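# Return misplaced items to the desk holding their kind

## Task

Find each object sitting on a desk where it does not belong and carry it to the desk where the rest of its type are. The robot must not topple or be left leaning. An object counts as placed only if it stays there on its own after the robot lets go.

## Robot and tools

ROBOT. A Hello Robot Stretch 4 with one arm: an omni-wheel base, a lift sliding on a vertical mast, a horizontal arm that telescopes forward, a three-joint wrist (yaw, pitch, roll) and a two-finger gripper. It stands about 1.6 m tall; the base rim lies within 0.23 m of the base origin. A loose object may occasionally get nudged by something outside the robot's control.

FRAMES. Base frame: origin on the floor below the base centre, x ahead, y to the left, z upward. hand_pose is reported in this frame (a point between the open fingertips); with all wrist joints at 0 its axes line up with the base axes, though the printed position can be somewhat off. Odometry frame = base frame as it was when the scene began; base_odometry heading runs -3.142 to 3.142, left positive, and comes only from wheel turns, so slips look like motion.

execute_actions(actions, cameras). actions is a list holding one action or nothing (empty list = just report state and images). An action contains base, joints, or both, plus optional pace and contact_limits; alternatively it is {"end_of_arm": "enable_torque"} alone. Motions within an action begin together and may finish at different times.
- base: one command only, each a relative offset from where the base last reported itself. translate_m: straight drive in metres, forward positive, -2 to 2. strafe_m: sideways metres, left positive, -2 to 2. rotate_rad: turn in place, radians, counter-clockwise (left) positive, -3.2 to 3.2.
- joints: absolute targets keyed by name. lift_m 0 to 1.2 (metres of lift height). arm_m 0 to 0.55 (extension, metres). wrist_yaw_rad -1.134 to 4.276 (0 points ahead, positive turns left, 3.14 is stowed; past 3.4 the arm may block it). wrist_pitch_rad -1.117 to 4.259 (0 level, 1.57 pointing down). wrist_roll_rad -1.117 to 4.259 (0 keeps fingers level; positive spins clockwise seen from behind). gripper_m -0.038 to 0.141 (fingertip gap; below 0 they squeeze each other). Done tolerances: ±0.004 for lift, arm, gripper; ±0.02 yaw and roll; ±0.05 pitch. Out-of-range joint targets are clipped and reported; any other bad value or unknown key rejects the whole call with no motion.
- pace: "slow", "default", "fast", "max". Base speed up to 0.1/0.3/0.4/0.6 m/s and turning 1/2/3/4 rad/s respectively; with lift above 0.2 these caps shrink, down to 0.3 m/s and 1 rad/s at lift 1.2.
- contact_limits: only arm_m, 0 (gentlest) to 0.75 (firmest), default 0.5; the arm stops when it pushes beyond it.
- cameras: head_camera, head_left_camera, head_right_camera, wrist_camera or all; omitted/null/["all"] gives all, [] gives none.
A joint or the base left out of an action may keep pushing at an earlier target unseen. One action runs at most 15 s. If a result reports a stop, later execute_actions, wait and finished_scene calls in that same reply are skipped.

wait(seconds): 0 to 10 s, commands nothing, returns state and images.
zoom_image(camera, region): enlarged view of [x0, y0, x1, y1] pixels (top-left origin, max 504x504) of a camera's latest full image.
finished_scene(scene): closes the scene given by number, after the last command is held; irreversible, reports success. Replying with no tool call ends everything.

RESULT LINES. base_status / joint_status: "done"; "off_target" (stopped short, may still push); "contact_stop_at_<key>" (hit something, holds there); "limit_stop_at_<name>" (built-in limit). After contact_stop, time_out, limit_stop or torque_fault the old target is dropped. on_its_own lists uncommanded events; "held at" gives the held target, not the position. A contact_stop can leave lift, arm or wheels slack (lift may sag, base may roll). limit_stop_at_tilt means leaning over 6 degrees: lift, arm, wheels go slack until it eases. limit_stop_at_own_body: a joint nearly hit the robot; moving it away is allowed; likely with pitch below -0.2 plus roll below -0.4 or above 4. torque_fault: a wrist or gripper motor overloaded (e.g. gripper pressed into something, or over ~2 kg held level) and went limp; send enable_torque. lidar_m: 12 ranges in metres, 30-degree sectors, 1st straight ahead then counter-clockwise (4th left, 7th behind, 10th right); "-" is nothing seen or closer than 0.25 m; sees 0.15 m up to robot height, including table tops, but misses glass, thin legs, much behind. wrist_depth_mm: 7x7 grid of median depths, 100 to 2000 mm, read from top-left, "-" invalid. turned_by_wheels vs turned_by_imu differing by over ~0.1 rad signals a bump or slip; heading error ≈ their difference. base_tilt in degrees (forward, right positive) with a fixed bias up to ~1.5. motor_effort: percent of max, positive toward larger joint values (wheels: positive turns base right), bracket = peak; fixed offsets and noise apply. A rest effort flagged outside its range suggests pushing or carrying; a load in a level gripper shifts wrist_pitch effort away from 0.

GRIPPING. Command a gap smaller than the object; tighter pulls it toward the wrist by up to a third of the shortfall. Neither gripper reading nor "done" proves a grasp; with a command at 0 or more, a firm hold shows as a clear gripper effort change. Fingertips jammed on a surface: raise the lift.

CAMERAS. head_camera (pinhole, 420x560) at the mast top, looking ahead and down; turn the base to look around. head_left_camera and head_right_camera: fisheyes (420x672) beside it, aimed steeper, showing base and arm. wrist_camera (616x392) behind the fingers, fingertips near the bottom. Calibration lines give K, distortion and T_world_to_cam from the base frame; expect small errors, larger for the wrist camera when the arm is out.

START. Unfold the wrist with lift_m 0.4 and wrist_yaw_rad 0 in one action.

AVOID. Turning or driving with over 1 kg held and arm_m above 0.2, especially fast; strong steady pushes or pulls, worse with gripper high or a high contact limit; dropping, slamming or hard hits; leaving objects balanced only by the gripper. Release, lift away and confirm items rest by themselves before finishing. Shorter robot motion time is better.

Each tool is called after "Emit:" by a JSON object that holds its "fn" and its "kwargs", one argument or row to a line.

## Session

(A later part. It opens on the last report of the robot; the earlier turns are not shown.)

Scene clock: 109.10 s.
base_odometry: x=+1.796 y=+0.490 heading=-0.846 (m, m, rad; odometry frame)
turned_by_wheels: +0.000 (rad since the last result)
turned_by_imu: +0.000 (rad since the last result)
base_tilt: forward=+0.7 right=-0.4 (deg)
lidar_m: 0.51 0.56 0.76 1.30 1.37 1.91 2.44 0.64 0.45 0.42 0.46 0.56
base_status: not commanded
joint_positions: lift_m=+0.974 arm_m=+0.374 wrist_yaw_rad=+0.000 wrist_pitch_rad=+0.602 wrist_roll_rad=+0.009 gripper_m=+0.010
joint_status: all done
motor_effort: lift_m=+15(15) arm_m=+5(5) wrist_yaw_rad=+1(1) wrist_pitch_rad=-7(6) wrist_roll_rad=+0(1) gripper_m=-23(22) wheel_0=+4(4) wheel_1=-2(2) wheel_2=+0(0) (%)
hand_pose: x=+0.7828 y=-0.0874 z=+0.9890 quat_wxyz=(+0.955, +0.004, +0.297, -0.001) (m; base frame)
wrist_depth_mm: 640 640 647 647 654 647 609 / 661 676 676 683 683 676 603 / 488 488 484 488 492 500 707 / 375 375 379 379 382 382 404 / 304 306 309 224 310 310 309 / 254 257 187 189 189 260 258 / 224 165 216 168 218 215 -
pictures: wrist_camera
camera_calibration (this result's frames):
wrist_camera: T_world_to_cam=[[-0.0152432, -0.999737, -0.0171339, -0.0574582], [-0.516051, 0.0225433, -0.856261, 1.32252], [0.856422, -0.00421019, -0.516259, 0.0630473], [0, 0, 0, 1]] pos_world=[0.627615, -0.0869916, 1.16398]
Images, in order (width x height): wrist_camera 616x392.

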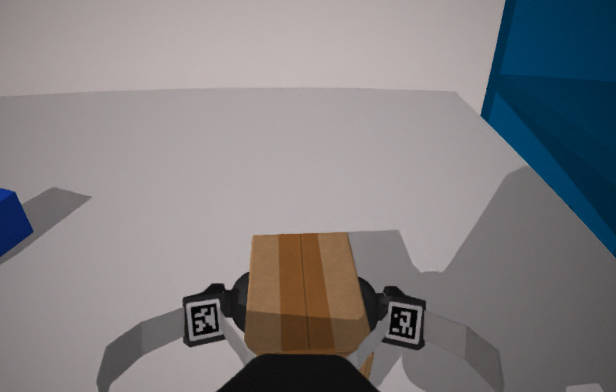

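Return to where the blue block was; place lift ≈0.745.

Emit:
{"fn": "execute_actions", "kwargs": {
  "actions": [
    {"joints":{"lift_m":1.02}}
  ],
  "cameras": []
}}

Emit:
{"fn": "execute_actions", "kwargs": {
  "actions": [
    {"base":{"translate_m":-0.4},"joints":{"arm_m":0.2}}
  ],
  "cameras": []
}}

Emit:
{"fn": "execute_actions", "kwargs": {
  "actions": [
    {"base":{"rotate_rad":1.57},"joints":{"lift_m":0.8}}
  ],
  "cameras": []
}}

Emit:
{"fn": "execute_actions", "kwargs": {
  "actions": [
    {"base":{"translate_m":0.65},"joints":{"arm_m":0.45}}
  ],
  "cameras": ["head_camera","wrist_camera"]
}}

Scene clock: 117.60 s.
base_odometry: x=+1.796 y=+0.490 heading=-0.846 (m, m, rad; odometry frame)
turned_by_wheels: +0.000 (rad since the last result)
turned_by_imu: +0.000 (rad since the last result)
base_tilt: forward=+0.7 right=-0.4 (deg)
lidar_m: 0.52 0.57 0.76 1.31 1.38 1.92 2.44 0.62 0.44 0.43 0.45 0.58
base_status: not commanded
joint_positions: lift_m=+1.020 arm_m=+0.374 wrist_yaw_rad=+0.000 wrist_pitch_rad=+0.602 wrist_roll_rad=+0.009 gripper_m=+0.010
joint_status: all done
motor_effort: lift_m=+21(22) arm_m=+5(5) wrist_yaw_rad=+1(1) wrist_pitch_rad=-8(8) wrist_roll_rad=-1(2) gripper_m=-25(24) wheel_0=+4(4) wheel_1=-2(2) wheel_2=+0(0) (%)
hand_pose: x=+0.7828 y=-0.0874 z=+1.0345 quat_wxyz=(+0.955, +0.004, +0.297, -0.001) (m; base frame)
wrist_depth_mm: 640 647 654 647 654 647 603 / 691 691 699 707 707 676 640 / 597 591 591 591 597 661 544 / 459 459 462 462 466 469 788 / 368 373 377 224 377 379 392 / 310 314 188 188 189 315 314 / 272 165 265 168 265 262 -
pictures: none
No camera images: the call's "cameras" was empty. Leave "cameras" out to get every camera's image.

Scene clock: 120.43 s.
base_odometry: x=+1.531 y=+0.789 heading=-0.846 (m, m, rad; odometry frame)
turned_by_wheels: +0.000 (rad since the last result)
turned_by_imu: +0.000 (rad since the last result)
base_tilt: forward=+0.8 right=-0.4 (deg)
lidar_m: 0.92 0.98 1.34 1.30 1.35 2.09 2.03 0.63 0.45 0.43 0.46 0.61
base_status: done
joint_positions: lift_m=+1.020 arm_m=+0.201 wrist_yaw_rad=+0.000 wrist_pitch_rad=+0.603 wrist_roll_rad=+0.009 gripper_m=+0.010
joint_status: all done
motor_effort: lift_m=+20(21) arm_m=-4(6) wrist_yaw_rad=+1(0) wrist_pitch_rad=-8(8) wrist_roll_rad=-1(0) gripper_m=-24(22) wheel_0=-4(6) wheel_1=-4(7) wheel_2=+4(17) (%)
hand_pose: x=+0.6094 y=-0.0874 z=+1.0345 quat_wxyz=(+0.955, +0.004, +0.297, -0.001) (m; base frame)
wrist_depth_mm: 1160 1160 1160 1160 1160 1118 1098 / 878 788 842 842 866 820 778 / 603 597 597 597 597 691 544 / 1499 1499 1537 1499 1255 1229 1118 / 1661 1618 1661 224 1618 991 500 / 1499 1499 189 189 189 842 504 / 1281 165 1281 167 1205 559 508
pictures: none
No camera images: the call's "cameras" was empty. Leave "cameras" out to get every camera's image.

Scene clock: 122.73 s.
base_odometry: x=+1.531 y=+0.789 heading=+0.723 (m, m, rad; odometry frame)
turned_by_wheels: +1.569 (rad since the last result)
turned_by_imu: +1.558 (rad since the last result)
base_tilt: forward=+0.7 right=-0.4 (deg)
lidar_m: 1.31 1.38 2.06 2.01 0.62 0.43 0.43 0.46 0.65 0.92 0.98 1.33
base_status: done
joint_positions: lift_m=+0.800 arm_m=+0.201 wrist_yaw_rad=+0.000 wrist_pitch_rad=+0.603 wrist_roll_rad=+0.009 gripper_m=+0.010
joint_status: all done
motor_effort: lift_m=+16(22) arm_m=-4(4) wrist_yaw_rad=+0(1) wrist_pitch_rad=-6(8) wrist_roll_rad=-1(1) gripper_m=-23(23) wheel_0=-5(6) wheel_1=-5(11) wheel_2=-5(12) (%)
hand_pose: x=+0.6094 y=-0.0874 z=+0.8149 quat_wxyz=(+0.955, +0.004, +0.297, -0.001) (m; base frame)
wrist_depth_mm: 1499 1430 1464 1430 1537 1576 1618 / 1008 976 946 960 1060 1661 1708 / 1808 1808 1808 1863 1863 1863 1863 / 1661 1708 1756 1708 1808 1808 1808 / 1430 1499 1464 224 1464 1464 1464 / 1205 1205 189 189 189 1229 1229 / 1060 165 1042 167 1025 1025 1060
pictures: none
No camera images: the call's "cameras" was empty. Leave "cameras" out to get every camera's image.

Scene clock: 126.37 s.
base_odometry: x=+2.018 y=+1.219 heading=+0.723 (m, m, rad; odometry frame)
turned_by_wheels: +0.000 (rad since the last result)
turned_by_imu: -0.001 (rad since the last result)
base_tilt: forward=+0.7 right=-0.4 (deg)
lidar_m: 0.65 0.68 0.98 1.99 2.08 1.13 1.09 1.13 0.97 0.94 0.99 0.69
base_status: done
joint_positions: lift_m=+0.800 arm_m=+0.449 wrist_yaw_rad=+0.000 wrist_pitch_rad=+0.603 wrist_roll_rad=+0.009 gripper_m=+0.010
joint_status: all done
motor_effort: lift_m=+17(17) arm_m=+4(4) wrist_yaw_rad=+0(0) wrist_pitch_rad=-8(8) wrist_roll_rad=+0(1) gripper_m=-23(24) wheel_0=+3(13) wheel_1=+3(5) wheel_2=-5(15) (%)
hand_pose: x=+0.8578 y=-0.0874 z=+0.8148 quat_wxyz=(+0.955, +0.004, +0.297, -0.001) (m; base frame)
wrist_depth_mm: 723 723 723 732 732 741 732 / 778 778 778 768 798 788 788 / 627 621 609 615 621 831 866 / 477 477 477 480 480 484 960 / 382 389 389 224 392 392 399 / 320 327 186 189 189 329 327 / 283 165 274 168 276 273 287
pictures: head_camera, wrist_camera
camera_calibration (this result's frames):
wrist_camera: T_world_to_cam=[[-0.0151693, -0.999738, -0.0171313, -0.0593461], [-0.516354, 0.0225044, -0.856079, 1.21216], [0.856241, -0.00414033, -0.51656, -0.0906963], [0, 0, 0, 1]] pos_world=[0.702662, -0.086985, 0.989839]
Images, in order (width x height): head_camera 420x560, wrist_camera 616x392.

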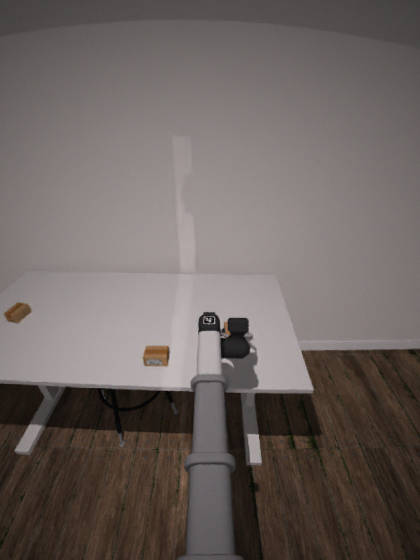

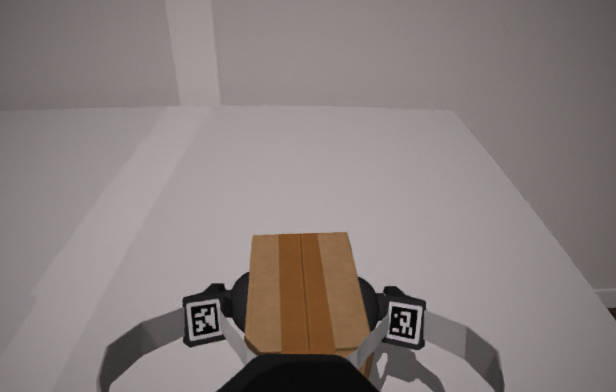

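Emit:
{"fn": "execute_actions", "kwargs": {
  "actions": [
    {"joints":{"lift_m":0.742},"pace":"slow"}
  ],
  "cameras": []
}}

Emit:
{"fn": "execute_actions", "kwargs": {
  "actions": [
    {"joints":{"gripper_m":0.12}}
  ],
  "cameras": []
}}

Emit:
{"fn": "execute_actions", "kwargs": {
  "actions": [
    {"joints":{"arm_m":0.25,"lift_m":0.8}}
  ],
  "cameras": ["head_right_camera"]
}}

Emit:
{"fn": "finished_scene", "kwargs": {
  "scene": 1
}}

Scene clock: 131.87 s.
base_odometry: x=+2.018 y=+1.219 heading=+0.723 (m, m, rad; odometry frame)
turned_by_wheels: +0.000 (rad since the last result)
turned_by_imu: +0.000 (rad since the last result)
base_tilt: forward=+0.8 right=-0.4 (deg)
lidar_m: 0.67 0.68 0.97 2.00 2.08 1.14 1.09 1.13 0.98 0.93 0.98 0.69
base_status: not commanded
joint_positions: lift_m=+0.742 arm_m=+0.449 wrist_yaw_rad=+0.000 wrist_pitch_rad=+0.603 wrist_roll_rad=+0.009 gripper_m=+0.010
joint_status: all done
motor_effort: lift_m=+16(16) arm_m=+4(4) wrist_yaw_rad=+0(1) wrist_pitch_rad=-8(8) wrist_roll_rad=-2(1) gripper_m=-22(23) wheel_0=+3(3) wheel_1=+3(3) wheel_2=-4(4) (%)
hand_pose: x=+0.8578 y=-0.0874 z=+0.7569 quat_wxyz=(+0.955, +0.004, +0.297, -0.001) (m; base frame)
wrist_depth_mm: 715 732 732 732 732 732 741 / 707 691 676 683 691 778 788 / 484 484 480 480 488 496 866 / 368 373 373 375 375 377 379 / 300 301 306 224 307 307 306 / 251 254 188 189 189 257 255 / 220 165 215 168 216 213 -
pictures: none
No camera images: the call's "cameras" was empty. Leave "cameras" out to get every camera's image.

Scene clock: 133.83 s.
base_odometry: x=+2.018 y=+1.219 heading=+0.723 (m, m, rad; odometry frame)
turned_by_wheels: +0.000 (rad since the last result)
turned_by_imu: +0.000 (rad since the last result)
base_tilt: forward=+0.7 right=-0.4 (deg)
lidar_m: 0.66 0.70 0.98 2.00 2.09 1.13 1.07 1.14 0.98 0.93 0.98 0.69
base_status: not commanded
joint_positions: lift_m=+0.742 arm_m=+0.449 wrist_yaw_rad=+0.000 wrist_pitch_rad=+0.601 wrist_roll_rad=+0.009 gripper_m=+0.120
joint_status: all done
motor_effort: lift_m=+16(15) arm_m=+4(5) wrist_yaw_rad=+2(1) wrist_pitch_rad=-5(7) wrist_roll_rad=-1(2) gripper_m=-1(27) wheel_0=+3(3) wheel_1=+3(3) wheel_2=-3(4) (%)
hand_pose: x=+0.8580 y=-0.0874 z=+0.7572 quat_wxyz=(+0.955, +0.004, +0.296, -0.001) (m; base frame)
wrist_depth_mm: 723 723 723 732 723 732 732 / 715 691 691 683 699 768 788 / 488 484 484 484 492 500 854 / 373 375 375 377 379 379 379 / 301 304 306 234 309 309 309 / 252 246 212 197 213 249 256 / 221 219 222 141 223 220 -
pictures: none
No camera images: the call's "cameras" was empty. Leave "cameras" out to get every camera's image.

Scene clock: 135.53 s.
base_odometry: x=+2.018 y=+1.219 heading=+0.723 (m, m, rad; odometry frame)
turned_by_wheels: +0.000 (rad since the last result)
turned_by_imu: +0.000 (rad since the last result)
base_tilt: forward=+0.7 right=-0.4 (deg)
lidar_m: 0.66 0.69 0.99 1.99 2.08 1.14 1.07 1.14 0.97 0.93 0.98 0.69
base_status: not commanded
joint_positions: lift_m=+0.800 arm_m=+0.251 wrist_yaw_rad=+0.000 wrist_pitch_rad=+0.602 wrist_roll_rad=+0.009 gripper_m=+0.120
joint_status: all done
motor_effort: lift_m=+21(22) arm_m=-4(3) wrist_yaw_rad=+1(1) wrist_pitch_rad=-6(5) wrist_roll_rad=+0(1) gripper_m=+0(1) wheel_0=+3(3) wheel_1=+3(3) wheel_2=-4(4) (%)
hand_pose: x=+0.6595 y=-0.0874 z=+0.8147 quat_wxyz=(+0.955, +0.004, +0.296, -0.001) (m; base frame)
wrist_depth_mm: 904 904 917 917 917 917 917 / 917 891 878 878 891 976 976 / 627 621 621 621 627 1042 1078 / 477 480 480 407 480 484 1205 / 359 389 392 394 394 397 410 / 322 314 310 334 220 319 327 / 286 287 286 141 285 283 287
pictures: head_right_camera
Images, in order (width x height): head_right_camera 420x672.

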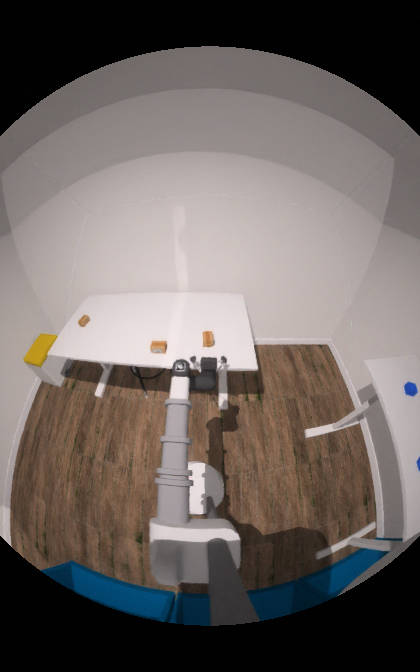

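The scene is finished: the task was done.


## Next scene

The same job, from a new start.

Emit:
{"fn": "execute_actions", "kwargs": {
  "actions": []
}}

Scene clock: 0.00 s.
base_odometry: x=+0.000 y=+0.000 heading=+0.000 (m, m, rad; odometry frame)
turned_by_wheels: +0.000 (rad since the last result)
turned_by_imu: +0.000 (rad since the last result)
base_tilt: forward=+0.7 right=-0.4 (deg)
lidar_m: 0.83 0.85 1.08 1.56 1.47 0.93 0.80 0.81 1.03 1.32 1.31 0.91
base_status: not commanded
joint_positions: lift_m=+0.186 arm_m=+0.000 wrist_yaw_rad=+3.226 wrist_pitch_rad=-0.010 wrist_roll_rad=+0.009 gripper_m=+0.057
joint_status: not commanded
motor_effort: lift_m=+18 arm_m=-1 wrist_yaw_rad=+1 wrist_pitch_rad=-6 wrist_roll_rad=-2 gripper_m=-3 wheel_0=+0 wheel_1=-1 wheel_2=+0 (%)
hand_pose: x=-0.1240 y=+0.0627 z=+0.3673 quat_wxyz=(-0.042, +0.005, +0.005, +0.999) (m; base frame)
wrist_depth_mm: - - 139 991 1042 1078 1078 / - - 137 991 1042 1042 1098 / - 109 135 991 991 1025 1042 / - 118 138 1008 1008 1025 1060 / 189 931 946 991 976 991 1042 / 209 931 209 976 208 991 1025 / 211 891 931 151 946 976 1025
pictures: head_camera, head_left_camera, head_right_camera, wrist_camera
camera_calibration (this result's frames):
wrist_camera: T_world_to_cam=[[-0.081817, 0.996387, -0.0227827, -0.0632348], [-0.067286, -0.0283294, -0.997331, 0.429442], [-0.994373, -0.0800658, 0.0693607, 0.0794835], [0, 0, 0, 1]] pos_world=[0.102758, 0.0815361, 0.421343]
Images, in order (width x height): head_camera 420x560, head_left_camera 420x672, head_right_camera 420x672, wrist_camera 616x392.

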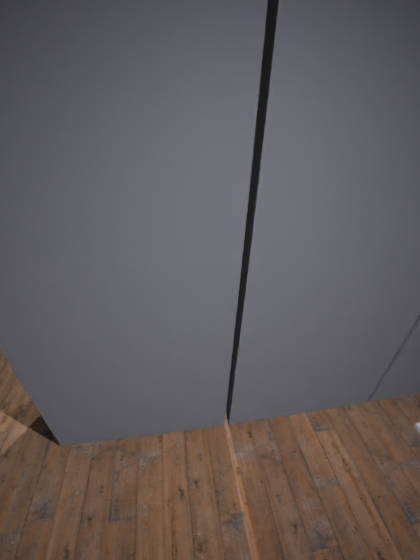

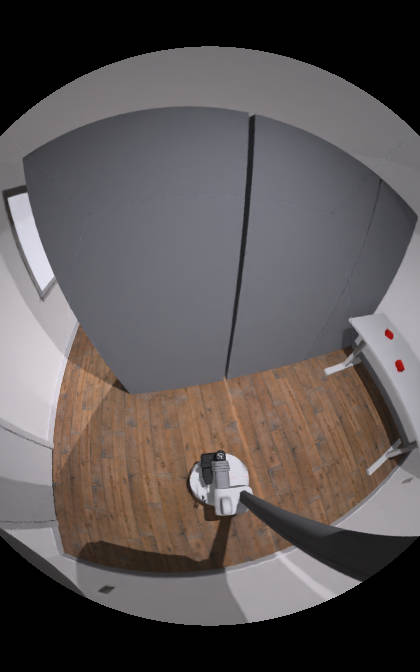

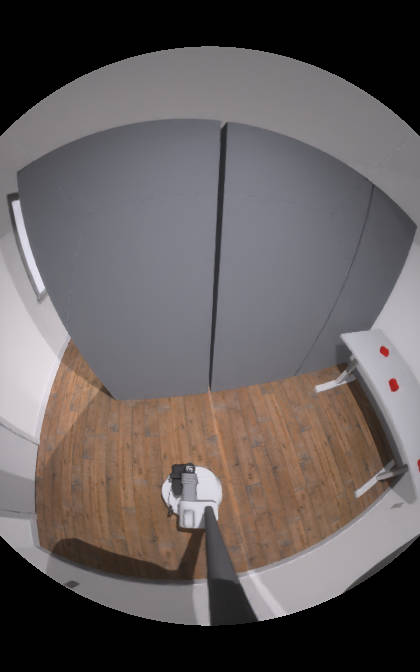

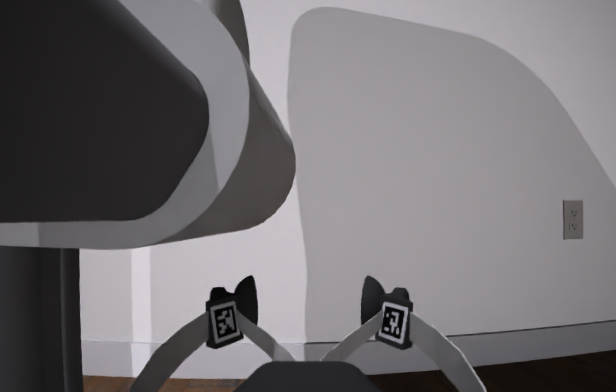

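Emit:
{"fn": "zoom_image", "kwargs": {
  "camera": "head_right_camera",
  "region": [300,320,420,510]
}}

Emit:
{"fn": "execute_actions", "kwargs": {
  "actions": [
    {"base":{"rotate_rad":0.15}}
  ],
  "cameras": []
}}

Emit:
{"fn": "execute_actions", "kwargs": {
  "actions": [
    {"base":{"strafe_m":1.12},"pace":"fast"}
  ],
  "cameras": ["head_camera","head_right_camera"]
}}

Region (300, 320, 420, 510) of head_right_camera's 420x672 image, scaled by 2.653, with more detail than that image has; it fills the left 318 columns of this view, and the rest is white.

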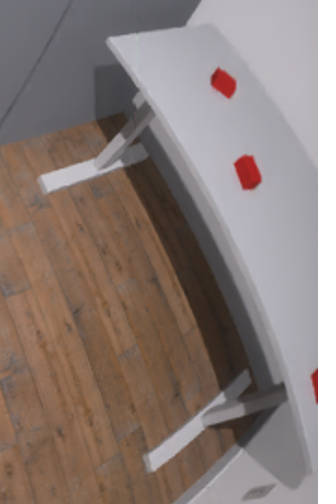

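Scene clock: 4.70 s.
base_odometry: x=+0.000 y=+0.000 heading=+0.149 (m, m, rad; odometry frame)
turned_by_wheels: +0.149 (rad since the last result)
turned_by_imu: +0.148 (rad since the last result)
base_tilt: forward=+0.7 right=-0.3 (deg)
lidar_m: 0.80 0.88 1.67 1.55 1.23 0.84 0.83 0.84 1.16 1.31 1.25 0.88
base_status: done
joint_positions: lift_m=+0.186 arm_m=+0.000 wrist_yaw_rad=+3.226 wrist_pitch_rad=-0.010 wrist_roll_rad=+0.009 gripper_m=+0.057
joint_status: not commanded
motor_effort: lift_m=+18(18) arm_m=-1(1) wrist_yaw_rad=+1(0) wrist_pitch_rad=-7(6) wrist_roll_rad=-2(1) gripper_m=-1(2) wheel_0=-5(12) wheel_1=-4(9) wheel_2=-6(10) (%)
hand_pose: x=-0.1240 y=+0.0627 z=+0.3673 quat_wxyz=(-0.042, +0.005, +0.005, +0.999) (m; base frame)
wrist_depth_mm: - - 139 976 991 976 960 / - - 137 946 960 946 946 / - 109 135 976 976 946 931 / - 118 138 960 946 931 917 / 189 976 960 960 960 946 931 / 209 991 208 946 208 931 931 / 211 960 931 150 917 891 891
pictures: none
No camera images: the call's "cameras" was empty. Leave "cameras" out to get every camera's image.

Scene clock: 8.63 s.
base_odometry: x=-0.166 y=+1.108 heading=+0.149 (m, m, rad; odometry frame)
turned_by_wheels: +0.000 (rad since the last result)
turned_by_imu: +0.001 (rad since the last result)
base_tilt: forward=+0.7 right=-0.3 (deg)
lidar_m: 1.77 0.67 0.40 0.43 0.47 0.62 0.84 0.86 1.17 2.45 1.21 0.95
base_status: done
joint_positions: lift_m=+0.186 arm_m=+0.000 wrist_yaw_rad=+3.226 wrist_pitch_rad=-0.010 wrist_roll_rad=+0.009 gripper_m=+0.057
joint_status: not commanded
motor_effort: lift_m=+18(18) arm_m=-1(1) wrist_yaw_rad=+0(1) wrist_pitch_rad=-6(6) wrist_roll_rad=+0(0) gripper_m=-1(2) wheel_0=+1(14) wheel_1=+0(17) wheel_2=+0(6) (%)
hand_pose: x=-0.1240 y=+0.0627 z=+0.3673 quat_wxyz=(-0.042, +0.005, +0.005, +0.999) (m; base frame)
wrist_depth_mm: - - 139 991 960 976 647 / - - 137 976 960 976 640 / - 109 135 976 976 976 647 / - 118 138 991 960 946 647 / 189 991 976 976 931 931 676 / 210 1008 209 976 209 931 640 / 211 991 960 150 931 842 661
pictures: head_camera, head_right_camera
Images, in order (width x height): head_camera 420x560, head_right_camera 420x672.

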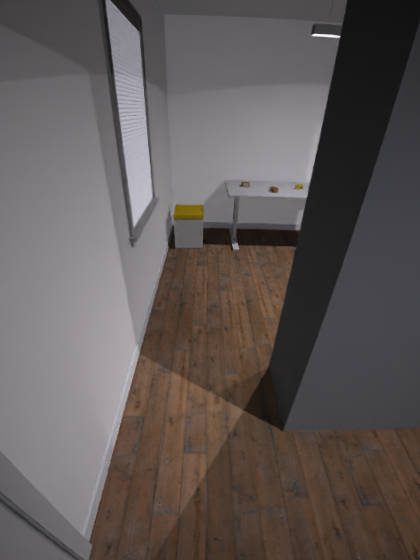

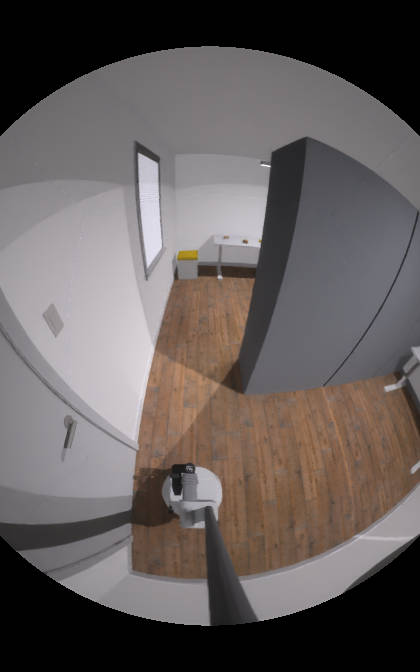

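Emit:
{"fn": "execute_actions", "kwargs": {
  "actions": [
    {"base":{"translate_m":2.0},"joints":{"lift_m":0.8,"wrist_yaw_rad":0,"gripper_m":0.135,"wrist_pitch_rad":0.6},"pace":"fast"}
  ],
  "cameras": ["head_camera","head_right_camera"]
}}

Scene clock: 17.47 s.
base_odometry: x=+1.812 y=+1.405 heading=+0.149 (m, m, rad; odometry frame)
turned_by_wheels: +0.000 (rad since the last result)
turned_by_imu: -0.003 (rad since the last result)
base_tilt: forward=+0.8 right=-0.4 (deg)
lidar_m: 1.09 0.64 0.45 0.44 0.43 0.70 1.89 0.79 0.92 2.41 1.60 1.14
base_status: done
joint_positions: lift_m=+0.800 arm_m=+0.000 wrist_yaw_rad=+0.000 wrist_pitch_rad=+0.602 wrist_roll_rad=+0.009 gripper_m=+0.135
joint_status: all done
motor_effort: lift_m=+20(22) arm_m=-1(1) wrist_yaw_rad=+0(1) wrist_pitch_rad=-5(4) wrist_roll_rad=-1(1) gripper_m=-2(2) wheel_0=+3(13) wheel_1=+3(9) wheel_2=-2(17) (%)
hand_pose: x=+0.4086 y=-0.0874 z=+0.8148 quat_wxyz=(+0.955, +0.004, +0.296, -0.001) (m; base frame)
wrist_depth_mm: 878 1281 1537 1537 1499 1499 1499 / 878 1308 1661 1661 1008 1025 991 / 866 1182 1281 1808 1808 1863 1863 / 878 1118 1098 1863 1808 1808 1863 / 878 1205 1205 1464 1464 1499 1464 / 854 1025 1255 1308 1255 1118 1255 / 854 1042 1060 146 1060 1042 1060
pictures: head_camera, head_right_camera
Images, in order (width x height): head_camera 420x560, head_right_camera 420x672.

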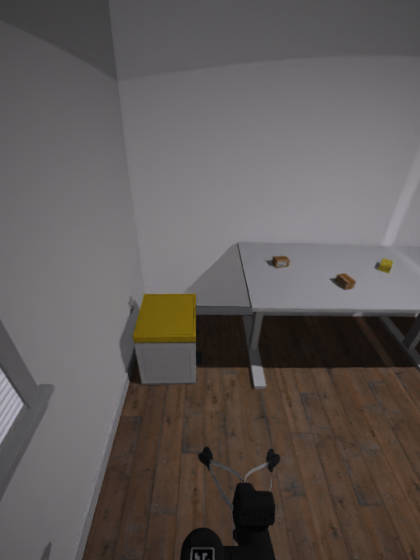

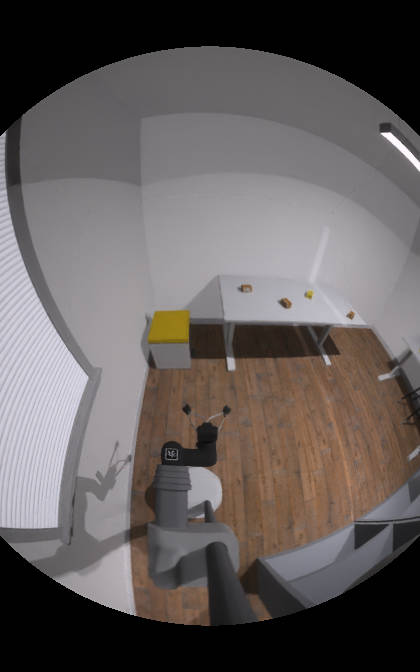

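Emit:
{"fn": "execute_actions", "kwargs": {
  "actions": [
    {"base":{"strafe_m":-1.0},"pace":"fast"}
  ],
  "cameras": []
}}

Emit:
{"fn": "execute_actions", "kwargs": {
  "actions": [
    {"base":{"translate_m":0.62},"joints":{"arm_m":0.2},"pace":"fast"}
  ],
  "cameras": ["head_camera","wrist_camera"]
}}

Scene clock: 25.70 s.
base_odometry: x=+1.960 y=+0.416 heading=+0.149 (m, m, rad; odometry frame)
turned_by_wheels: +0.000 (rad since the last result)
turned_by_imu: -0.003 (rad since the last result)
base_tilt: forward=+0.8 right=-0.3 (deg)
lidar_m: 1.09 1.14 1.52 1.45 1.54 0.66 0.63 0.67 0.92 1.42 1.48 1.12
base_status: done
joint_positions: lift_m=+0.800 arm_m=+0.000 wrist_yaw_rad=+0.000 wrist_pitch_rad=+0.602 wrist_roll_rad=+0.009 gripper_m=+0.135
joint_status: not commanded
motor_effort: lift_m=+19(20) arm_m=-1(1) wrist_yaw_rad=+2(1) wrist_pitch_rad=-4(5) wrist_roll_rad=-1(1) gripper_m=+0(1) wheel_0=+0(13) wheel_1=-3(17) wheel_2=+1(2) (%)
hand_pose: x=+0.4086 y=-0.0874 z=+0.8148 quat_wxyz=(+0.955, +0.004, +0.296, -0.001) (m; base frame)
wrist_depth_mm: 1537 1537 1499 1464 1537 1537 1537 / 991 1060 1025 1025 1025 960 1576 / 1808 1756 1808 1808 1863 1808 1863 / 1863 1756 1863 1863 1756 1863 1863 / 1464 1464 1499 1537 1499 1397 1464 / 1255 1205 1229 1229 1255 1138 1205 / 1098 1060 1078 146 1078 1042 1042
pictures: none
No camera images: the call's "cameras" was empty. Leave "cameras" out to get every camera's image.

Scene clock: 28.67 s.
base_odometry: x=+2.573 y=+0.508 heading=+0.149 (m, m, rad; odometry frame)
turned_by_wheels: +0.000 (rad since the last result)
turned_by_imu: -0.001 (rad since the last result)
base_tilt: forward=+0.8 right=-0.4 (deg)
lidar_m: 0.48 0.51 0.70 1.46 1.52 1.36 1.27 1.30 1.47 1.42 0.69 0.49
base_status: done
joint_positions: lift_m=+0.800 arm_m=+0.199 wrist_yaw_rad=+0.000 wrist_pitch_rad=+0.602 wrist_roll_rad=+0.009 gripper_m=+0.135
joint_status: all done
motor_effort: lift_m=+19(19) arm_m=+5(5) wrist_yaw_rad=+0(2) wrist_pitch_rad=-5(5) wrist_roll_rad=-1(1) gripper_m=+0(1) wheel_0=+3(6) wheel_1=+3(9) wheel_2=-2(17) (%)
hand_pose: x=+0.6079 y=-0.0874 z=+0.8148 quat_wxyz=(+0.955, +0.004, +0.296, -0.001) (m; base frame)
wrist_depth_mm: 759 768 778 778 788 788 788 / 820 820 842 820 842 842 820 / 654 640 634 634 640 647 647 / 492 488 492 492 496 488 488 / 375 399 399 399 397 394 394 / 330 320 334 338 334 307 327 / 289 282 289 147 285 281 287
pictures: head_camera, wrist_camera
camera_calibration (this result's frames):
wrist_camera: T_world_to_cam=[[-0.0151144, -0.999739, -0.0171344, -0.0631603], [-0.515605, 0.0224751, -0.856531, 1.08302], [0.856693, -0.00411138, -0.51581, 0.122381], [0, 0, 0, 1]] pos_world=[0.452613, -0.0869816, 0.989682]
Images, in order (width x height): head_camera 420x560, wrist_camera 616x392.

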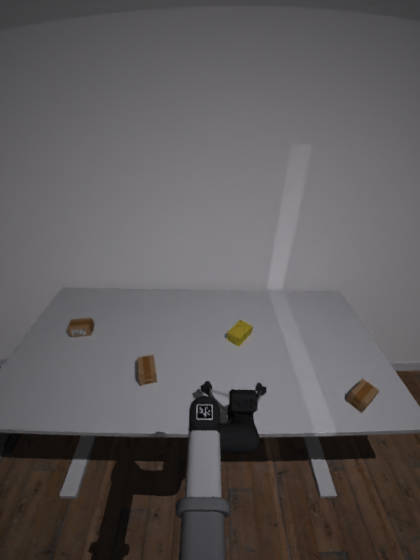

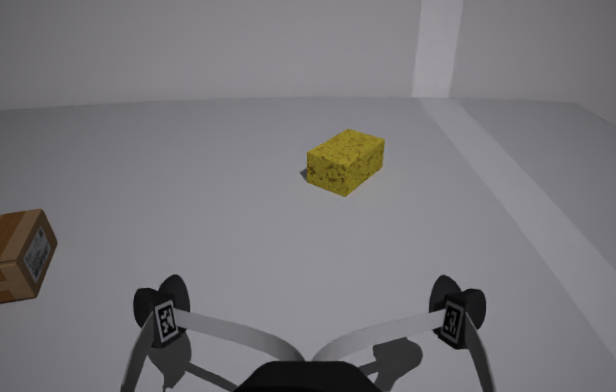

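Emit:
{"fn": "execute_actions", "kwargs": {
  "actions": [
    {"base":{"strafe_m":0.076},"joints":{"wrist_yaw_rad":-0.65,"lift_m":0.82}}
  ],
  "cameras": []
}}

Emit:
{"fn": "execute_actions", "kwargs": {
  "actions": [
    {"base":{"translate_m":0.12},"joints":{"arm_m":0.5}}
  ],
  "cameras": ["head_camera","wrist_camera"]
}}

Scene clock: 36.90 s.
base_odometry: x=+2.562 y=+0.583 heading=+0.149 (m, m, rad; odometry frame)
turned_by_wheels: +0.000 (rad since the last result)
turned_by_imu: +0.000 (rad since the last result)
base_tilt: forward=+0.7 right=-0.4 (deg)
lidar_m: 0.51 0.49 0.70 1.39 1.45 1.35 1.26 1.29 1.55 1.50 0.69 0.52
base_status: done
joint_positions: lift_m=+0.820 arm_m=+0.199 wrist_yaw_rad=-0.650 wrist_pitch_rad=+0.602 wrist_roll_rad=+0.009 gripper_m=+0.135
joint_status: all done
motor_effort: lift_m=+20(19) arm_m=+5(5) wrist_yaw_rad=+0(9) wrist_pitch_rad=-5(5) wrist_roll_rad=+1(0) gripper_m=-1(1) wheel_0=-2(15) wheel_1=+2(9) wheel_2=+0(3) (%)
hand_pose: x=+0.5066 y=-0.2135 z=+0.8347 quat_wxyz=(+0.905, +0.099, +0.279, -0.306) (m; base frame)
wrist_depth_mm: 715 798 917 1078 1308 1661 1808 / 741 854 917 991 1366 1863 1921 / 691 699 683 691 683 691 1921 / 535 504 530 535 535 521 591 / 427 430 433 427 430 466 1464 / 353 342 362 357 359 1160 1255 / 309 303 310 147 1042 1078 1098
pictures: none
No camera images: the call's "cameras" was empty. Leave "cameras" out to get every camera's image.

Scene clock: 38.90 s.
base_odometry: x=+2.680 y=+0.601 heading=+0.150 (m, m, rad; odometry frame)
turned_by_wheels: +0.000 (rad since the last result)
turned_by_imu: +0.000 (rad since the last result)
base_tilt: forward=+0.8 right=-0.3 (deg)
lidar_m: 0.34 0.39 0.55 1.38 1.46 1.45 1.39 1.42 1.57 1.48 0.54 0.36
base_status: done
joint_positions: lift_m=+0.820 arm_m=+0.499 wrist_yaw_rad=-0.650 wrist_pitch_rad=+0.602 wrist_roll_rad=+0.009 gripper_m=+0.135
joint_status: all done
motor_effort: lift_m=+20(20) arm_m=+5(3) wrist_yaw_rad=+0(1) wrist_pitch_rad=-5(5) wrist_roll_rad=-1(1) gripper_m=-1(1) wheel_0=+4(10) wheel_1=+5(5) wheel_2=-5(13) (%)
hand_pose: x=+0.8065 y=-0.2135 z=+0.8347 quat_wxyz=(+0.905, +0.099, +0.279, -0.306) (m; base frame)
wrist_depth_mm: 379 427 488 580 715 878 1182 / 402 452 517 627 759 1025 1336 / 424 480 574 647 683 683 1576 / 442 496 530 525 525 535 530 / 421 430 433 427 430 427 424 / 351 345 357 362 362 332 353 / 310 303 307 146 309 301 309
pictures: head_camera, wrist_camera
camera_calibration (this result's frames):
wrist_camera: T_world_to_cam=[[-0.616961, -0.786807, -0.0171322, 0.344987], [-0.396916, 0.329886, -0.856524, 1.17522], [0.67957, -0.521642, -0.515823, -0.00562818], [0, 0, 0, 1]] pos_world=[0.683132, -0.119185, 1.00961]
Images, in order (width x height): head_camera 420x560, wrist_camera 616x392.

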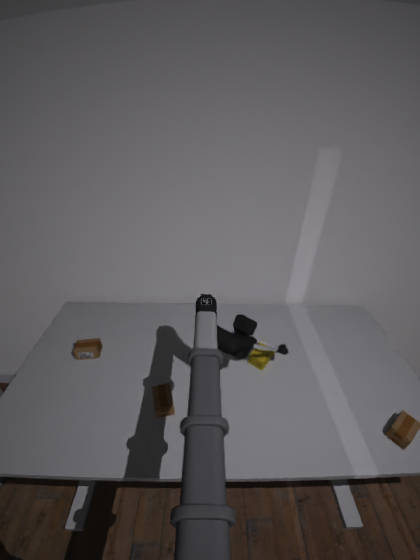

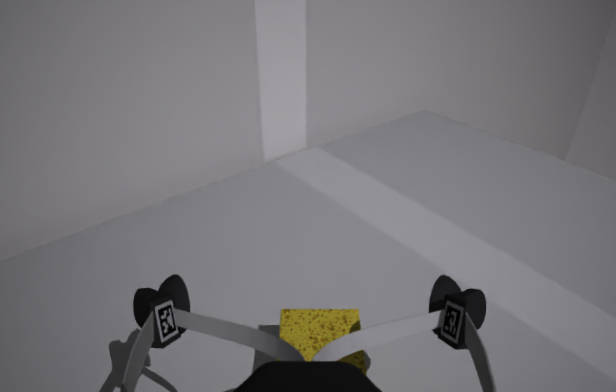

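Emit:
{"fn": "execute_actions", "kwargs": {
  "actions": [
    {"joints":{"arm_m":0.483,"lift_m":0.737}}
  ],
  "cameras": ["wrist_camera"]
}}

Emit:
{"fn": "execute_actions", "kwargs": {
  "actions": [
    {"joints":{"gripper_m":0.01}}
  ],
  "cameras": ["wrist_camera"]
}}

Emit:
{"fn": "execute_actions", "kwargs": {
  "actions": [
    {"joints":{"lift_m":1.05}}
  ],
  "cameras": []
}}

Emit:
{"fn": "execute_actions", "kwargs": {
  "actions": [
    {"base":{"rotate_rad":-1.57},"joints":{"arm_m":0.1,"wrist_yaw_rad":0}}
  ],
  "cameras": ["head_camera","head_right_camera","wrist_camera"]
}}

Scene clock: 45.60 s.
base_odometry: x=+2.680 y=+0.601 heading=+0.150 (m, m, rad; odometry frame)
turned_by_wheels: +0.000 (rad since the last result)
turned_by_imu: +0.000 (rad since the last result)
base_tilt: forward=+0.8 right=-0.4 (deg)
lidar_m: 0.36 0.39 0.52 1.39 1.47 1.44 1.39 1.42 1.57 1.49 0.52 0.38
base_status: not commanded
joint_positions: lift_m=+0.737 arm_m=+0.484 wrist_yaw_rad=-0.650 wrist_pitch_rad=+0.602 wrist_roll_rad=+0.009 gripper_m=+0.135
joint_status: all done
motor_effort: lift_m=+15(19) arm_m=-5(5) wrist_yaw_rad=+2(0) wrist_pitch_rad=-5(5) wrist_roll_rad=-1(0) gripper_m=-2(1) wheel_0=+4(4) wheel_1=+5(5) wheel_2=-5(5) (%)
hand_pose: x=+0.7912 y=-0.2135 z=+0.7521 quat_wxyz=(+0.905, +0.099, +0.279, -0.306) (m; base frame)
wrist_depth_mm: 394 436 512 603 741 917 1229 / 410 462 539 634 699 891 1397 / 433 469 488 484 484 492 496 / 375 373 375 373 375 375 373 / 300 301 304 236 303 303 300 / 250 243 248 199 246 236 250 / 220 216 219 147 219 213 -
pictures: wrist_camera
camera_calibration (this result's frames):
wrist_camera: T_world_to_cam=[[-0.617188, -0.786629, -0.0171322, 0.334276], [-0.396821, 0.33, -0.856524, 1.09835], [0.67942, -0.521838, -0.515823, -0.0377233], [0, 0, 0, 1]] pos_world=[0.66779, -0.119189, 0.927031]
Images, in order (width x height): wrist_camera 616x392.

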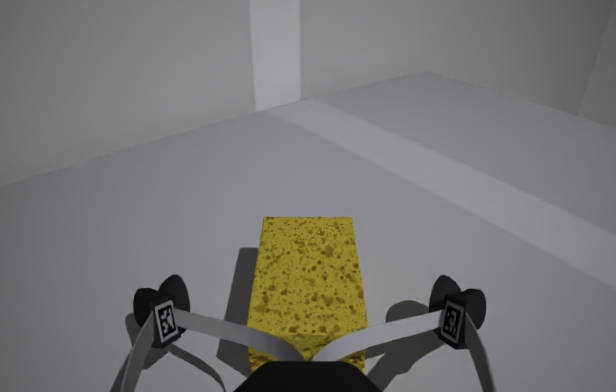

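Scene clock: 47.80 s.
base_odometry: x=+2.680 y=+0.601 heading=+0.150 (m, m, rad; odometry frame)
turned_by_wheels: +0.000 (rad since the last result)
turned_by_imu: +0.000 (rad since the last result)
base_tilt: forward=+0.7 right=-0.4 (deg)
lidar_m: 0.36 0.38 0.53 1.40 1.45 1.47 1.37 1.44 1.58 1.49 0.53 0.34
base_status: not commanded
joint_positions: lift_m=+0.737 arm_m=+0.484 wrist_yaw_rad=-0.650 wrist_pitch_rad=+0.602 wrist_roll_rad=+0.009 gripper_m=+0.010
joint_status: all done
motor_effort: lift_m=+15(15) arm_m=-5(5) wrist_yaw_rad=+0(2) wrist_pitch_rad=-4(5) wrist_roll_rad=-1(2) gripper_m=-22(24) wheel_0=+4(4) wheel_1=+5(5) wheel_2=-5(5) (%)
hand_pose: x=+0.7912 y=-0.2135 z=+0.7521 quat_wxyz=(+0.905, +0.099, +0.279, -0.306) (m; base frame)
wrist_depth_mm: 389 433 508 603 723 904 1255 / 410 466 544 615 707 904 1430 / 430 466 496 488 488 492 500 / 375 373 375 375 375 377 373 / 300 301 304 224 304 303 300 / 251 253 195 188 195 252 251 / 220 161 213 171 211 154 -
pictures: wrist_camera
camera_calibration (this result's frames):
wrist_camera: T_world_to_cam=[[-0.617188, -0.786629, -0.0171321, 0.334276], [-0.396821, 0.33, -0.856524, 1.09835], [0.67942, -0.521838, -0.515823, -0.0377232], [0, 0, 0, 1]] pos_world=[0.667789, -0.119189, 0.927031]
Images, in order (width x height): wrist_camera 616x392.

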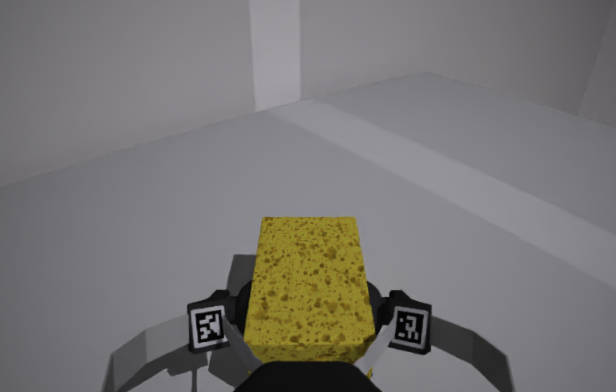

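Scene clock: 50.13 s.
base_odometry: x=+2.680 y=+0.601 heading=+0.150 (m, m, rad; odometry frame)
turned_by_wheels: +0.000 (rad since the last result)
turned_by_imu: +0.000 (rad since the last result)
base_tilt: forward=+0.7 right=-0.4 (deg)
lidar_m: 0.36 0.37 0.55 1.40 1.44 1.46 1.38 1.42 1.58 1.49 0.56 0.37
base_status: not commanded
joint_positions: lift_m=+1.050 arm_m=+0.484 wrist_yaw_rad=-0.650 wrist_pitch_rad=+0.602 wrist_roll_rad=+0.009 gripper_m=+0.010
joint_status: all done
motor_effort: lift_m=+20(24) arm_m=-5(5) wrist_yaw_rad=+0(0) wrist_pitch_rad=-4(5) wrist_roll_rad=-1(0) gripper_m=-23(23) wheel_0=+4(4) wheel_1=+5(5) wheel_2=-5(5) (%)
hand_pose: x=+0.7912 y=-0.2135 z=+1.0647 quat_wxyz=(+0.905, +0.099, +0.279, -0.306) (m; base frame)
wrist_depth_mm: 392 439 508 603 732 917 1255 / 410 469 544 647 798 1042 1430 / 433 500 591 699 878 1229 1708 / 462 525 627 723 917 1397 1983 / 488 564 683 224 778 778 1863 / 521 603 195 188 194 654 647 / 554 161 544 171 539 154 564
pictures: none
No camera images: the call's "cameras" was empty. Leave "cameras" out to get every camera's image.

Scene clock: 52.50 s.
base_odometry: x=+2.680 y=+0.601 heading=-1.419 (m, m, rad; odometry frame)
turned_by_wheels: -1.569 (rad since the last result)
turned_by_imu: -1.559 (rad since the last result)
base_tilt: forward=+0.8 right=-0.3 (deg)
lidar_m: 1.49 0.55 0.40 0.36 0.39 0.58 1.40 1.44 1.44 1.35 1.43 1.57
base_status: done
joint_positions: lift_m=+1.050 arm_m=+0.101 wrist_yaw_rad=+0.000 wrist_pitch_rad=+0.602 wrist_roll_rad=+0.009 gripper_m=+0.010
joint_status: all done
motor_effort: lift_m=+19(20) arm_m=-5(3) wrist_yaw_rad=+0(8) wrist_pitch_rad=-5(5) wrist_roll_rad=-1(1) gripper_m=-22(24) wheel_0=+4(5) wheel_1=+5(7) wheel_2=+5(13) (%)
hand_pose: x=+0.5095 y=-0.0875 z=+1.0648 quat_wxyz=(+0.955, +0.004, +0.296, -0.001) (m; base frame)
wrist_depth_mm: 1808 1863 1808 1808 1863 1863 1863 / 1863 1921 1921 1756 1756 1921 1921 / 1808 - - 1397 1397 1464 1464 / 1808 - - - - - - / 1708 1863 1808 224 1756 1808 1863 / 1499 1576 194 189 195 1537 1499 / 1308 161 1255 171 1308 154 1366
pictures: head_camera, head_right_camera, wrist_camera
camera_calibration (this result's frames):
wrist_camera: T_world_to_cam=[[-0.0154987, -0.999733, -0.0171266, -0.0602677], [-0.515825, 0.0226678, -0.856394, 1.24636], [0.856554, -0.00443868, -0.516039, 0.335906], [0, 0, 0, 1]] pos_world=[0.354247, -0.0870129, 1.23968]
Images, in order (width x height): head_camera 420x560, head_right_camera 420x672, wrist_camera 616x392.

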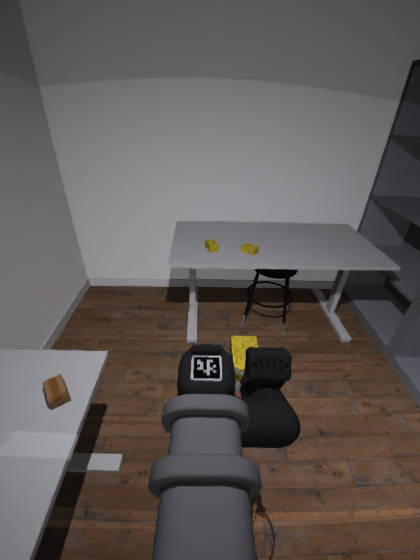

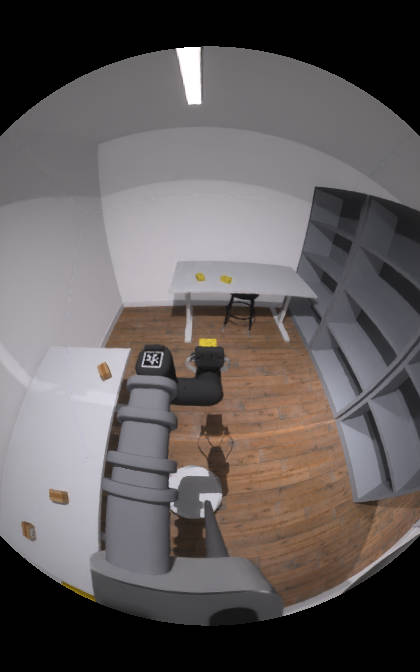

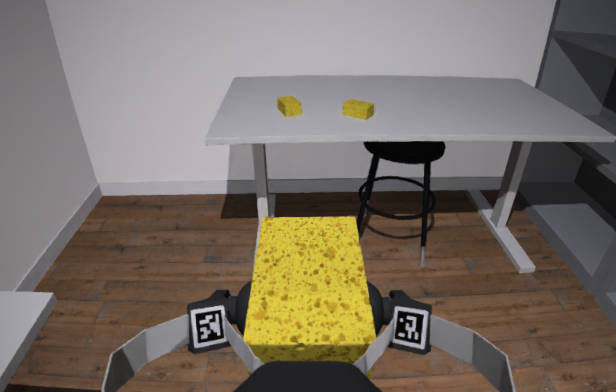

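Emit:
{"fn": "execute_actions", "kwargs": {
  "actions": [
    {"base":{"rotate_rad":-0.32},"joints":{"lift_m":0.9}}
  ],
  "cameras": []
}}

Emit:
{"fn": "execute_actions", "kwargs": {
  "actions": [
    {"base":{"translate_m":0.92},"joints":{"arm_m":0.5,"lift_m":0.8},"pace":"fast"}
  ],
  "cameras": ["head_camera","wrist_camera"]
}}

Scene clock: 59.63 s.
base_odometry: x=+2.680 y=+0.601 heading=-1.738 (m, m, rad; odometry frame)
turned_by_wheels: -0.319 (rad since the last result)
turned_by_imu: -0.317 (rad since the last result)
base_tilt: forward=+0.8 right=-0.4 (deg)
lidar_m: 1.52 0.88 0.45 0.37 0.35 0.45 0.67 1.37 1.55 1.39 1.34 1.51
base_status: done
joint_positions: lift_m=+0.900 arm_m=+0.101 wrist_yaw_rad=+0.000 wrist_pitch_rad=+0.602 wrist_roll_rad=+0.009 gripper_m=+0.010
joint_status: all done
motor_effort: lift_m=+15(19) arm_m=-5(5) wrist_yaw_rad=+2(1) wrist_pitch_rad=-5(5) wrist_roll_rad=-1(1) gripper_m=-23(23) wheel_0=+5(12) wheel_1=+5(8) wheel_2=+6(11) (%)
hand_pose: x=+0.5095 y=-0.0874 z=+0.9151 quat_wxyz=(+0.955, +0.004, +0.296, -0.001) (m; base frame)
wrist_depth_mm: 1618 1756 1921 - - - 1336 / 1618 1366 1366 1576 1921 1756 1464 / 1808 1983 - - - 1576 1430 / 1921 1983 - - - 1708 1708 / 1618 1618 1708 225 1661 1576 1464 / 1366 1397 194 189 195 1366 1308 / 1182 162 1138 171 1138 154 1205
pictures: none
No camera images: the call's "cameras" was empty. Leave "cameras" out to get every camera's image.

Scene clock: 63.47 s.
base_odometry: x=+2.527 y=-0.306 heading=-1.738 (m, m, rad; odometry frame)
turned_by_wheels: +0.000 (rad since the last result)
turned_by_imu: -0.001 (rad since the last result)
base_tilt: forward=+0.7 right=-0.4 (deg)
lidar_m: 0.64 0.61 0.72 1.43 0.65 0.78 1.24 2.23 1.33 1.06 1.07 0.77
base_status: done
joint_positions: lift_m=+0.800 arm_m=+0.499 wrist_yaw_rad=+0.000 wrist_pitch_rad=+0.602 wrist_roll_rad=+0.009 gripper_m=+0.010
joint_status: all done
motor_effort: lift_m=+16(13) arm_m=+5(5) wrist_yaw_rad=+0(1) wrist_pitch_rad=-5(6) wrist_roll_rad=+0(1) gripper_m=-25(23) wheel_0=+2(10) wheel_1=+2(11) wheel_2=-1(15) (%)
hand_pose: x=+0.9079 y=-0.0874 z=+0.8151 quat_wxyz=(+0.955, +0.004, +0.296, -0.001) (m; base frame)
wrist_depth_mm: 627 668 715 768 831 904 946 / 647 699 768 831 854 931 1025 / 654 647 640 634 634 647 647 / 496 492 496 484 484 488 492 / 394 399 399 223 397 394 389 / 329 334 195 188 194 330 324 / 286 161 276 171 276 155 286
pictures: head_camera, wrist_camera
camera_calibration (this result's frames):
wrist_camera: T_world_to_cam=[[-0.015129, -0.999739, -0.0171283, -0.0586168], [-0.5157, 0.0224778, -0.856474, 1.23797], [0.856635, -0.00412456, -0.515906, -0.134353], [0, 0, 0, 1]] pos_world=[0.752629, -0.0869826, 0.989976]
Images, in order (width x height): head_camera 420x560, wrist_camera 616x392.

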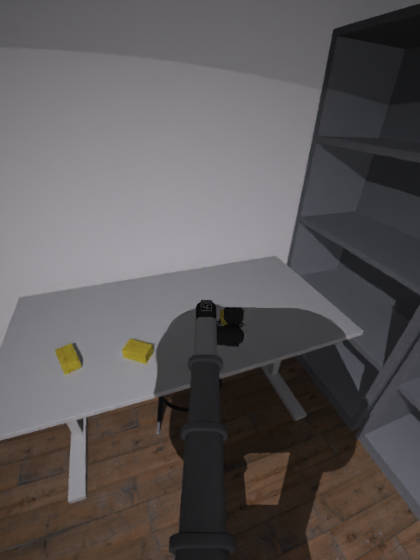

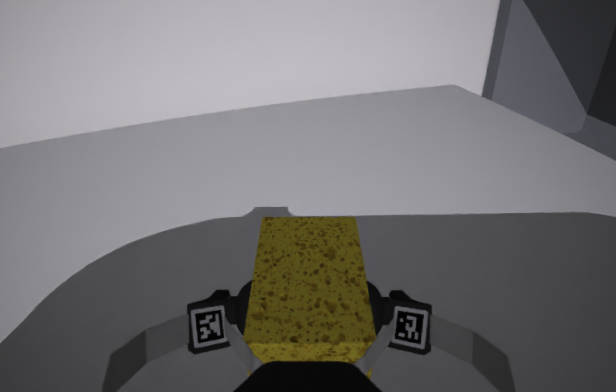

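Three of each kind, so this is the last move.

Emit:
{"fn": "execute_actions", "kwargs": {
  "actions": [
    {"joints":{"lift_m":0.736},"pace":"slow"}
  ],
  "cameras": []
}}

Emit:
{"fn": "execute_actions", "kwargs": {
  "actions": [
    {"joints":{"gripper_m":0.12}}
  ],
  "cameras": []
}}

Emit:
{"fn": "execute_actions", "kwargs": {
  "actions": [
    {"joints":{"arm_m":0.3,"lift_m":0.8}}
  ],
  "cameras": ["head_camera"]
}}

Emit:
{"fn": "finished_scene", "kwargs": {
  "scene": 2
}}

Scene clock: 69.20 s.
base_odometry: x=+2.527 y=-0.306 heading=-1.738 (m, m, rad; odometry frame)
turned_by_wheels: +0.000 (rad since the last result)
turned_by_imu: +0.000 (rad since the last result)
base_tilt: forward=+0.8 right=-0.3 (deg)
lidar_m: 0.65 0.62 0.72 1.44 0.65 0.74 1.23 2.24 1.30 1.06 1.06 0.76
base_status: not commanded
joint_positions: lift_m=+0.736 arm_m=+0.499 wrist_yaw_rad=+0.000 wrist_pitch_rad=+0.602 wrist_roll_rad=+0.009 gripper_m=+0.010
joint_status: all done
motor_effort: lift_m=+15(16) arm_m=+5(5) wrist_yaw_rad=+0(1) wrist_pitch_rad=-5(5) wrist_roll_rad=+0(0) gripper_m=-24(24) wheel_0=+2(2) wheel_1=+3(2) wheel_2=-2(1) (%)
hand_pose: x=+0.9079 y=-0.0874 z=+0.7511 quat_wxyz=(+0.955, +0.004, +0.296, -0.001) (m; base frame)
wrist_depth_mm: 621 661 707 768 831 917 917 / 647 683 699 699 683 715 991 / 492 488 484 480 480 480 492 / 370 373 370 373 370 368 370 / 298 300 301 223 301 298 297 / 248 251 195 188 194 249 247 / 218 161 210 171 208 154 -
pictures: none
No camera images: the call's "cameras" was empty. Leave "cameras" out to get every camera's image.

Scene clock: 71.17 s.
base_odometry: x=+2.527 y=-0.306 heading=-1.738 (m, m, rad; odometry frame)
turned_by_wheels: +0.000 (rad since the last result)
turned_by_imu: +0.000 (rad since the last result)
base_tilt: forward=+0.8 right=-0.3 (deg)
lidar_m: 0.64 0.61 0.75 1.44 0.67 0.72 1.24 2.24 1.32 1.07 1.07 0.81
base_status: not commanded
joint_positions: lift_m=+0.736 arm_m=+0.499 wrist_yaw_rad=+0.000 wrist_pitch_rad=+0.601 wrist_roll_rad=+0.009 gripper_m=+0.120
joint_status: all done
motor_effort: lift_m=+15(15) arm_m=+5(5) wrist_yaw_rad=-1(1) wrist_pitch_rad=-5(5) wrist_roll_rad=-2(0) gripper_m=+1(23) wheel_0=+2(2) wheel_1=+2(2) wheel_2=-1(1) (%)
hand_pose: x=+0.9080 y=-0.0874 z=+0.7512 quat_wxyz=(+0.955, +0.004, +0.296, -0.001) (m; base frame)
wrist_depth_mm: 621 654 715 759 831 904 931 / 640 683 699 691 691 715 991 / 492 488 480 488 480 488 488 / 373 375 373 373 375 368 370 / 298 301 303 234 301 301 296 / 249 244 212 196 213 243 248 / 220 213 216 151 216 213 -
pictures: none
No camera images: the call's "cameras" was empty. Leave "cameras" out to get every camera's image.

Scene clock: 72.87 s.
base_odometry: x=+2.527 y=-0.306 heading=-1.738 (m, m, rad; odometry frame)
turned_by_wheels: +0.000 (rad since the last result)
turned_by_imu: +0.000 (rad since the last result)
base_tilt: forward=+0.7 right=-0.4 (deg)
lidar_m: 0.65 0.63 0.72 1.44 0.63 0.76 1.25 2.26 1.28 1.05 1.05 0.78
base_status: not commanded
joint_positions: lift_m=+0.800 arm_m=+0.301 wrist_yaw_rad=+0.000 wrist_pitch_rad=+0.602 wrist_roll_rad=+0.009 gripper_m=+0.120
joint_status: all done
motor_effort: lift_m=+20(21) arm_m=-5(4) wrist_yaw_rad=+0(0) wrist_pitch_rad=-4(5) wrist_roll_rad=-1(0) gripper_m=-1(0) wheel_0=+2(2) wheel_1=+2(2) wheel_2=-1(1) (%)
hand_pose: x=+0.7096 y=-0.0874 z=+0.8147 quat_wxyz=(+0.955, +0.004, +0.296, -0.001) (m; base frame)
wrist_depth_mm: 778 809 878 960 1042 1078 1182 / 809 854 904 904 917 1118 1255 / 647 647 634 634 640 647 640 / 488 492 492 427 488 488 488 / 394 397 397 399 397 394 392 / 329 320 324 336 324 357 1078 / 289 281 285 151 1078 1042 1008
pictures: head_camera
Images, in order (width x height): head_camera 420x560.

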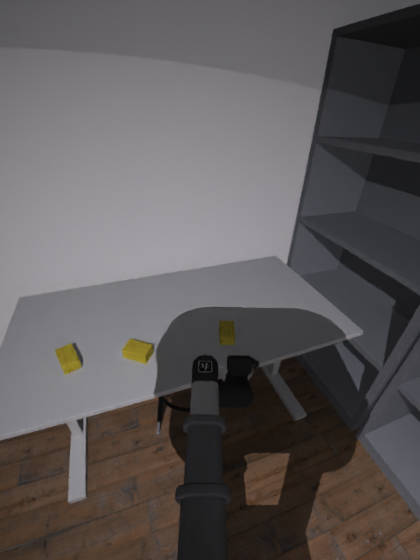

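The scene is finished: the task was done.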